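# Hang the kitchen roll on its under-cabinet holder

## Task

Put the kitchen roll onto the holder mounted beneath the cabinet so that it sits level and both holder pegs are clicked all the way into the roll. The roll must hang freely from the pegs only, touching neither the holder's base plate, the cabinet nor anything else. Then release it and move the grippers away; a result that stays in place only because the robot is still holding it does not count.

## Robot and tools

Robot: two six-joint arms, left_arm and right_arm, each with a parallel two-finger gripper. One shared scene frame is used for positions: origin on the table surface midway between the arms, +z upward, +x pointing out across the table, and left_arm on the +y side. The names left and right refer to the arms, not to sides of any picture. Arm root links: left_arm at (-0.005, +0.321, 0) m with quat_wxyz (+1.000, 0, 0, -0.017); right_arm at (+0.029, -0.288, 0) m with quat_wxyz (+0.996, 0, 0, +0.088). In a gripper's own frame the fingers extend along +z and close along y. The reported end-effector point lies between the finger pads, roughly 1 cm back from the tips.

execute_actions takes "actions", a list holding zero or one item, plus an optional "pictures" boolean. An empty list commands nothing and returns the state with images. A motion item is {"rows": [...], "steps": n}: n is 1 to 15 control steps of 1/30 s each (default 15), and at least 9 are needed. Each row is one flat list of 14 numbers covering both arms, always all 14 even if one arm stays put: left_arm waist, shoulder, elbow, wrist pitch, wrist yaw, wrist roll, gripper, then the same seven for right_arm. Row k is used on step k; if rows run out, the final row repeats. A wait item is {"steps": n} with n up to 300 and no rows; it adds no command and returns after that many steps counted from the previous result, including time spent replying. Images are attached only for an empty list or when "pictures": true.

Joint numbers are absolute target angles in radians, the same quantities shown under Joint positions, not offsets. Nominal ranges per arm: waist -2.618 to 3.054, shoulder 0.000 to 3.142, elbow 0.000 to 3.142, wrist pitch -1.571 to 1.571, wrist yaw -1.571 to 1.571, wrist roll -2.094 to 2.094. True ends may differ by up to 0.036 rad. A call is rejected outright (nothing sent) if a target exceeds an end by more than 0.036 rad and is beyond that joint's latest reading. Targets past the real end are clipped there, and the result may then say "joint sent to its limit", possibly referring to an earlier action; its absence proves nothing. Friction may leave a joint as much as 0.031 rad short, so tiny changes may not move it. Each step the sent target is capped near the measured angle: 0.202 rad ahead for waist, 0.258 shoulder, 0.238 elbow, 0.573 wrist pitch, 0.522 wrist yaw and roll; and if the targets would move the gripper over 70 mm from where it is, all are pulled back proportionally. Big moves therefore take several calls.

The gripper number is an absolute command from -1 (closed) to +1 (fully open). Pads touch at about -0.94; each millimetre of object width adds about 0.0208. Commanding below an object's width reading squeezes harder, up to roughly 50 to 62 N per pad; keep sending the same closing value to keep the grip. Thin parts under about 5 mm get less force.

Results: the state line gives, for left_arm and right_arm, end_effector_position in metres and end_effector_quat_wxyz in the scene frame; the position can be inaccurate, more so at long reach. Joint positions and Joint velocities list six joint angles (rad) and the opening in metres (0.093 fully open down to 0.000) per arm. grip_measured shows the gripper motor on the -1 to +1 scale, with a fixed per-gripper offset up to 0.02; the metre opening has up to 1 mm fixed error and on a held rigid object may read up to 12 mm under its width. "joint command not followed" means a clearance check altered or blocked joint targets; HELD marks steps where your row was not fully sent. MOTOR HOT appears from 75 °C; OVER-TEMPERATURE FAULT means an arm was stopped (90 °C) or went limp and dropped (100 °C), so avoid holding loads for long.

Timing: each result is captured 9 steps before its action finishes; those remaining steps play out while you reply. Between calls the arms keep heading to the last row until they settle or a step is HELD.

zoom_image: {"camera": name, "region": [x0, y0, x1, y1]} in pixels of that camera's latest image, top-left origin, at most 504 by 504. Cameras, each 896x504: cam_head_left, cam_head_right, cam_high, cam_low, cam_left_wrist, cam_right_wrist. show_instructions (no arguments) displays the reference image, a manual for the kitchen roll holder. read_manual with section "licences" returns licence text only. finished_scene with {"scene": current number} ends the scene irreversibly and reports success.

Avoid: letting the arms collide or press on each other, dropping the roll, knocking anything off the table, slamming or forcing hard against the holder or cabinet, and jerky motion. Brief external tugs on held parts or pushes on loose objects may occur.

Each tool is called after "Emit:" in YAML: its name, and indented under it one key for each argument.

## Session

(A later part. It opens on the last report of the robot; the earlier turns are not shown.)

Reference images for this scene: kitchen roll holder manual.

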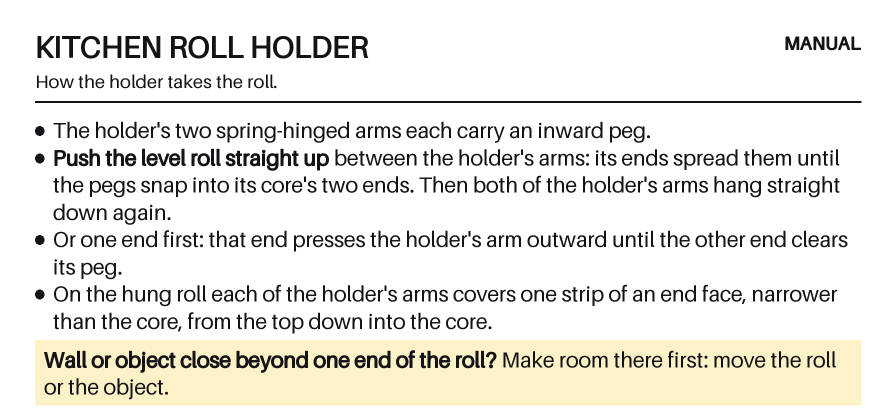

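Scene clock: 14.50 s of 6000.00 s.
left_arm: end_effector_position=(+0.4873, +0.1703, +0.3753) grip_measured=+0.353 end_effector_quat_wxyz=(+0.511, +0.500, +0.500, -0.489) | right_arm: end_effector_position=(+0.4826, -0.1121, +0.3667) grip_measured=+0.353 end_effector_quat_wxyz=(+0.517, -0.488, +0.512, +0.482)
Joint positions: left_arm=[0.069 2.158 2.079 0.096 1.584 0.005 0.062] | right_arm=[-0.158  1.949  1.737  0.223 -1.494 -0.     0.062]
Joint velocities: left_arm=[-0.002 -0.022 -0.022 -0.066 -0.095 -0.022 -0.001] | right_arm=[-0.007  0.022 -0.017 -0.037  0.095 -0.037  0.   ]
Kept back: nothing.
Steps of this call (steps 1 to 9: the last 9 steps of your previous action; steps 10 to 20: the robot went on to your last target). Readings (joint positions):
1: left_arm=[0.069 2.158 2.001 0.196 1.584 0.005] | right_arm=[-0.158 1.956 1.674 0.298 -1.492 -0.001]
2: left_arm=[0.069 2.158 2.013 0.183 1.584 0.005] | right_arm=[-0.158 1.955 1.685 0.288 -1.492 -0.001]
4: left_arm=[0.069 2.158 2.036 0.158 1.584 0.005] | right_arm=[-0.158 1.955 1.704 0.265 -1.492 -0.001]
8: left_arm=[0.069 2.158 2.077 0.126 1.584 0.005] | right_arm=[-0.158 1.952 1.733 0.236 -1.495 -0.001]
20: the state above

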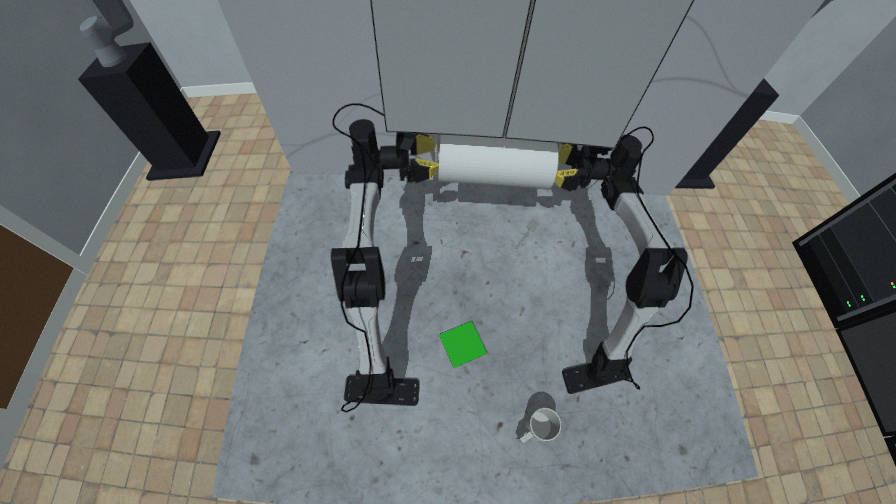

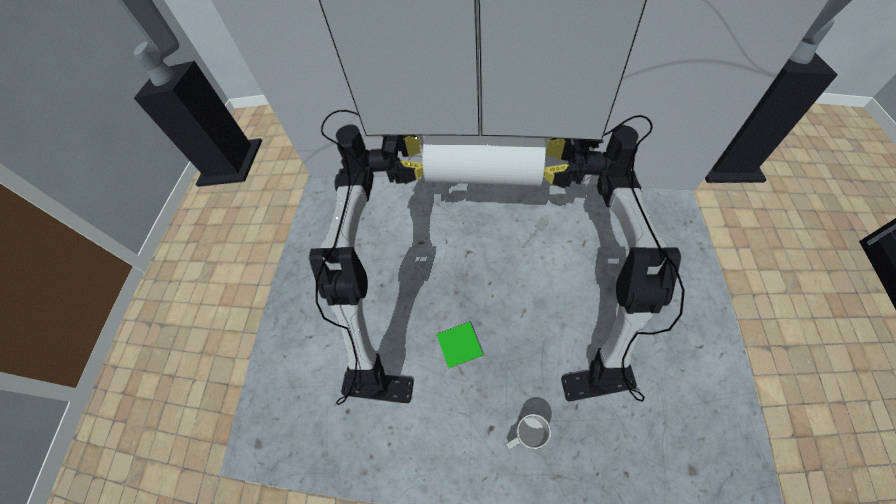

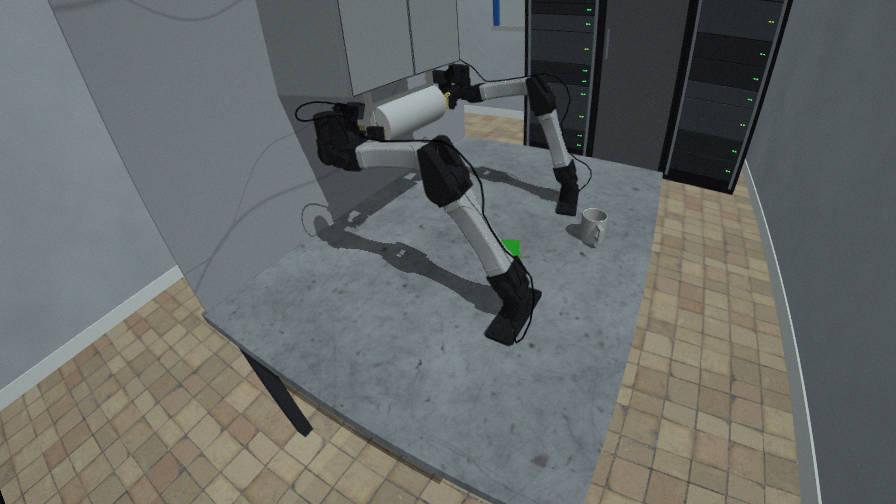

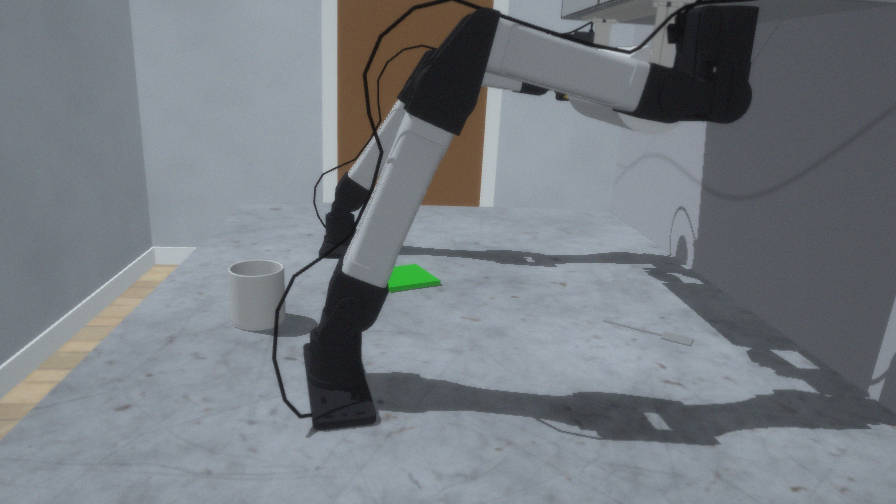

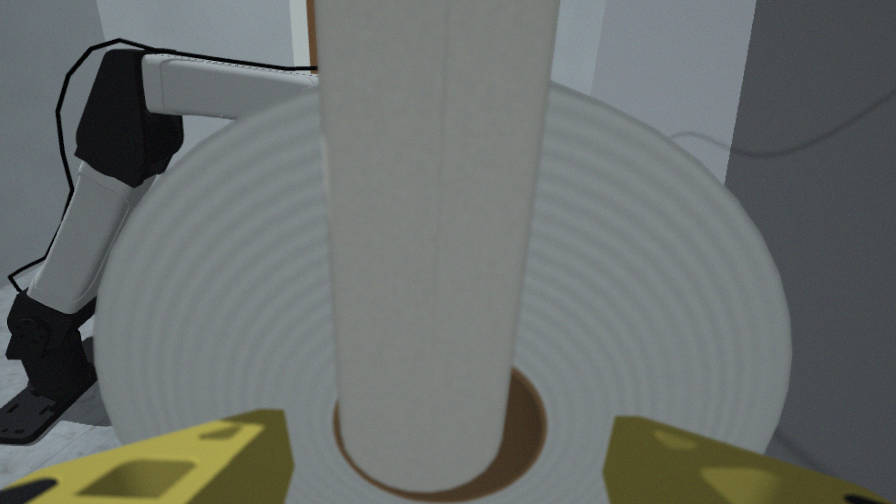

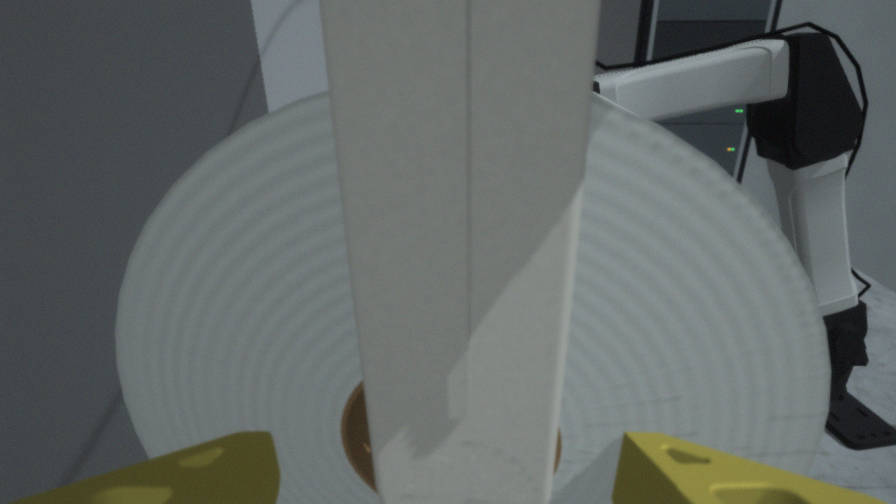

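Both snapped. Release.

Emit:
execute_actions:
  actions:
    - {"rows":[[-0.005,2.15,2.055,0.092,1.58,0,0.35,-0.088,1.94,1.74,0.216,-1.5,0,0.35],[0.012,2.15,2.05,0.092,1.58,0,0.35,-0.1,1.94,1.74,0.216,-1.5,0,0.35],[0.03,2.15,2.05,0.092,1.58,0,0.35,-0.115,1.94,1.74,0.216,-1.5,0,0.35],[0.045,2.15,2.05,0.092,1.58,0,0.35,-0.13,1.94,1.74,0.216,-1.5,0,0.35],[0.06,2.15,2.05,0.092,1.58,0,0.35,-0.145,1.94,1.74,0.216,-1.5,0,0.35],[0.075,2.15,2.05,0.092,1.58,0,0.35,-0.16,1.94,1.74,0.216,-1.5,0,0.35],[0.095,2.15,2.05,0.092,1.58,0,0.35,-0.18,1.94,1.74,0.216,-1.5,0,0.35],[0.12,2.15,2.05,0.092,1.58,0,0.35,-0.205,1.94,1.74,0.216,-1.5,0,0.35],[0.15,2.15,2.05,0.092,1.58,0,0.35,-0.235,1.94,1.74,0.216,-1.5,0,0.35],[0.19,2.15,2.05,0.092,1.58,0,0.35,-0.275,1.94,1.74,0.216,-1.5,0,0.35],[0.23,2.15,2.05,0.092,1.58,0,0.35,-0.315,1.94,1.74,0.216,-1.5,0,0.35],[0.27,2.15,2.05,0.092,1.58,0,0.35,-0.355,1.94,1.74,0.216,-1.5,0,0.35],[0.32,2.15,2.05,0.092,1.58,0,0.35,-0.4,1.94,1.74,0.216,-1.5,0,0.35],[0.37,2.15,2.05,0.092,1.58,0,0.35,-0.45,1.94,1.74,0.216,-1.5,0,0.35],[0.42,2.15,2.05,0.092,1.58,0,0.35,-0.5,1.94,1.74,0.216,-1.5,0,0.35]]}

Emit:
execute_actions:
  actions:
    - {"steps":30}
  pictures: true

Scene clock: 15.67 s of 6000.00 s.
left_arm: end_effector_position=(+0.4897, +0.1761, +0.3698) grip_measured=+0.353 end_effector_quat_wxyz=(+0.509, +0.492, +0.508, -0.491) | right_arm: end_effector_position=(+0.4840, -0.1146, +0.3663) grip_measured=+0.353 end_effector_quat_wxyz=(+0.518, -0.484, +0.515, +0.481)
Joint positions: left_arm=[0.081 2.158 2.063 0.093 1.584 0.005 0.062] | right_arm=[-0.163  1.949  1.737  0.219 -1.491 -0.     0.062]
Joint velocities: left_arm=[ 0.017  0.002 -0.027 -0.066  0.051 -0.11   0.   ] | right_arm=[-0.046  0.012 -0.012  0.037  0.051  0.037  0.   ]
Steps of this call (steps 1 to 15: the robot went on to your last target; steps 16 to 29: nothing new was sent; steps 30 to 35: the first 6 steps of this action). Readings (joint positions):
30: left_arm=[0.070 2.158 2.077 0.094 1.584 0.005] | right_arm=[-0.158 1.949 1.737 0.223 -1.493 -0.000]
31: left_arm=[0.072 2.158 2.074 0.094 1.584 0.005] | right_arm=[-0.158 1.949 1.737 0.223 -1.491 -0.000]
33: left_arm=[0.077 2.158 2.067 0.094 1.584 0.005] | right_arm=[-0.160 1.949 1.737 0.221 -1.491 -0.000]
35: the state above

Scene clock: 16.67 s of 6000.00 s.
left_arm: end_effector_position=(+0.5107, +0.3476, +0.3698) grip_measured=+0.353 end_effector_quat_wxyz=(+0.585, +0.399, +0.584, -0.397) | right_arm: end_effector_position=(+0.5152, -0.2748, +0.3663) grip_measured=+0.353 end_effector_quat_wxyz=(+0.591, -0.392, +0.588, +0.389)
Joint positions: left_arm=[0.416 2.158 2.063 0.093 1.579 0.005 0.062] | right_arm=[-0.501  1.949  1.737  0.219 -1.495 -0.     0.062]
Joint velocities: left_arm=[ 0.002  0.012  0.002 -0.037  0.022  0.007 -0.001] | right_arm=[-0.007 -0.002 -0.002 -0.022 -0.022  0.037  0.001]
Kept back: nothing.
Steps of this call (steps 1 to 9: the last 9 steps of your previous action; steps 10 to 30: the robot went on to your last target). Readings (joint positions):
1: left_arm=[0.083 2.158 2.063 0.093 1.584 0.005] | right_arm=[-0.166 1.949 1.737 0.219 -1.491 -0.000]
2: left_arm=[0.087 2.158 2.063 0.093 1.584 0.005] | right_arm=[-0.170 1.949 1.737 0.219 -1.492 -0.000]
4: left_arm=[0.109 2.158 2.063 0.093 1.584 0.005] | right_arm=[-0.194 1.949 1.737 0.219 -1.495 -0.000]
8: left_arm=[0.243 2.158 2.063 0.093 1.584 0.005] | right_arm=[-0.339 1.949 1.737 0.219 -1.496 -0.000]
30: the state above

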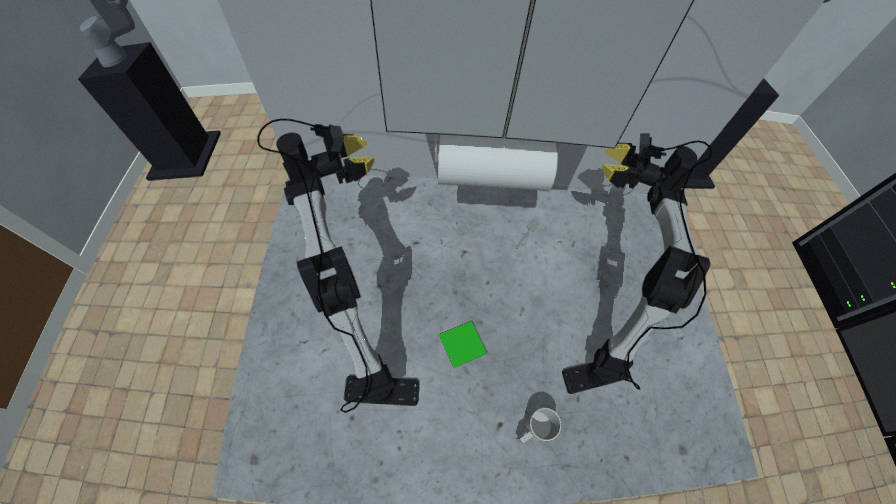

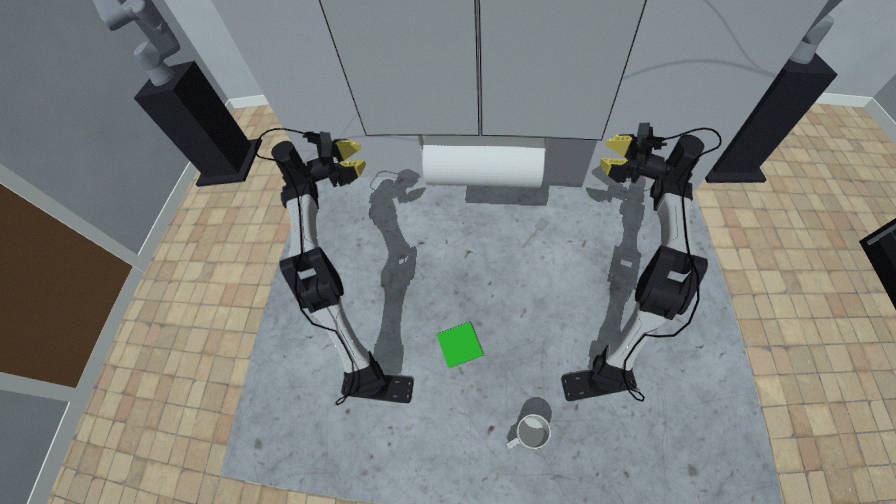

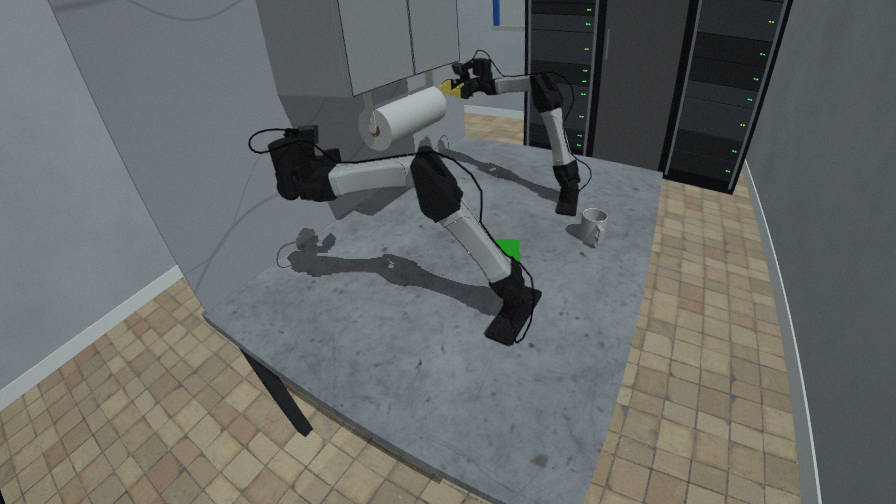

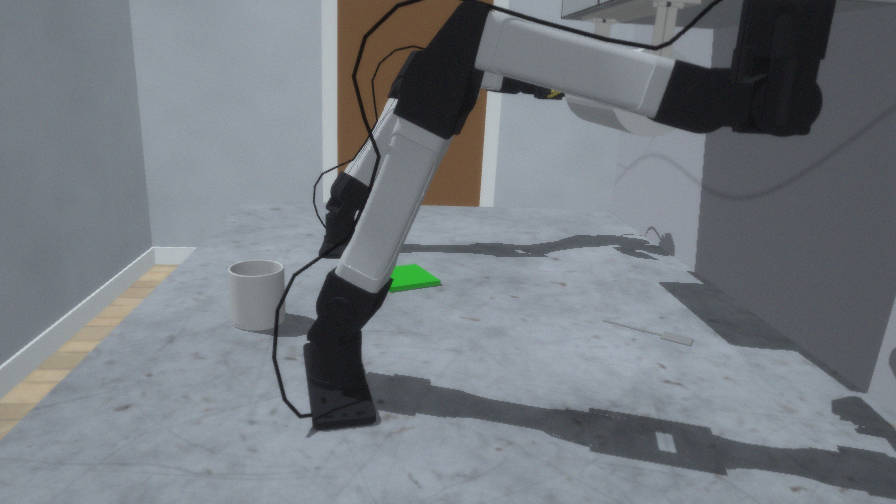

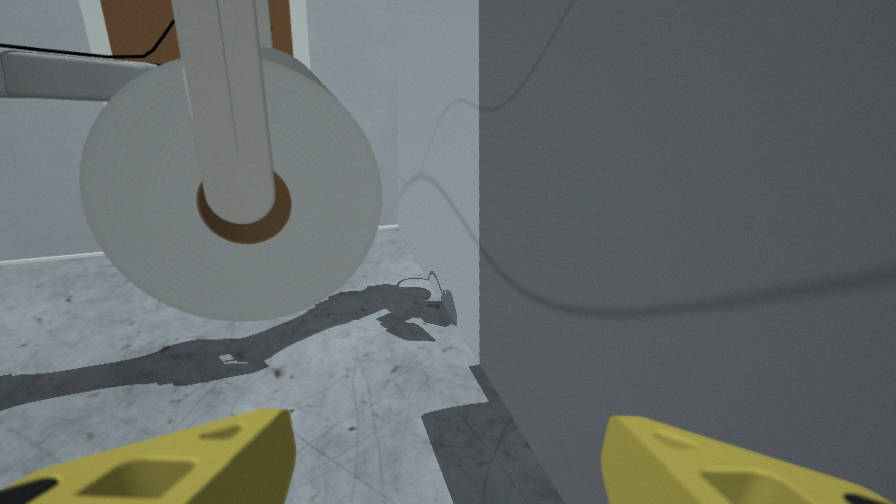

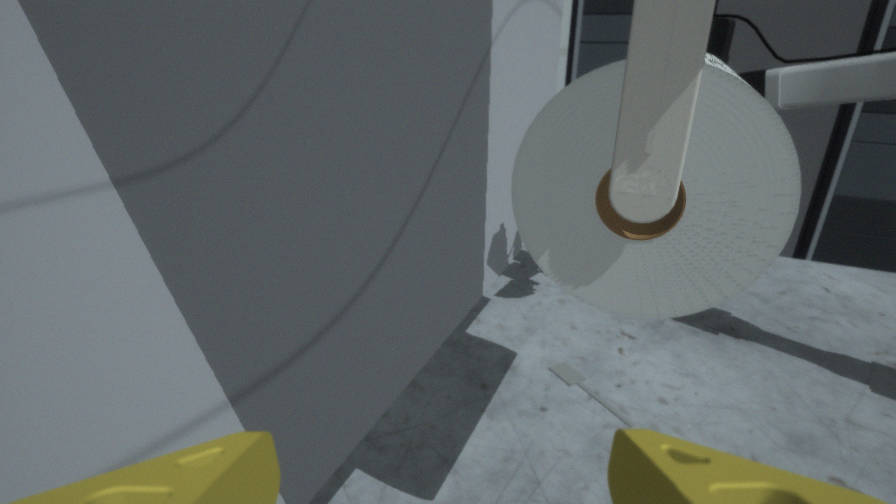

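Emit:
finished_scene:
  scene: 2

The scene is finished: the task was done.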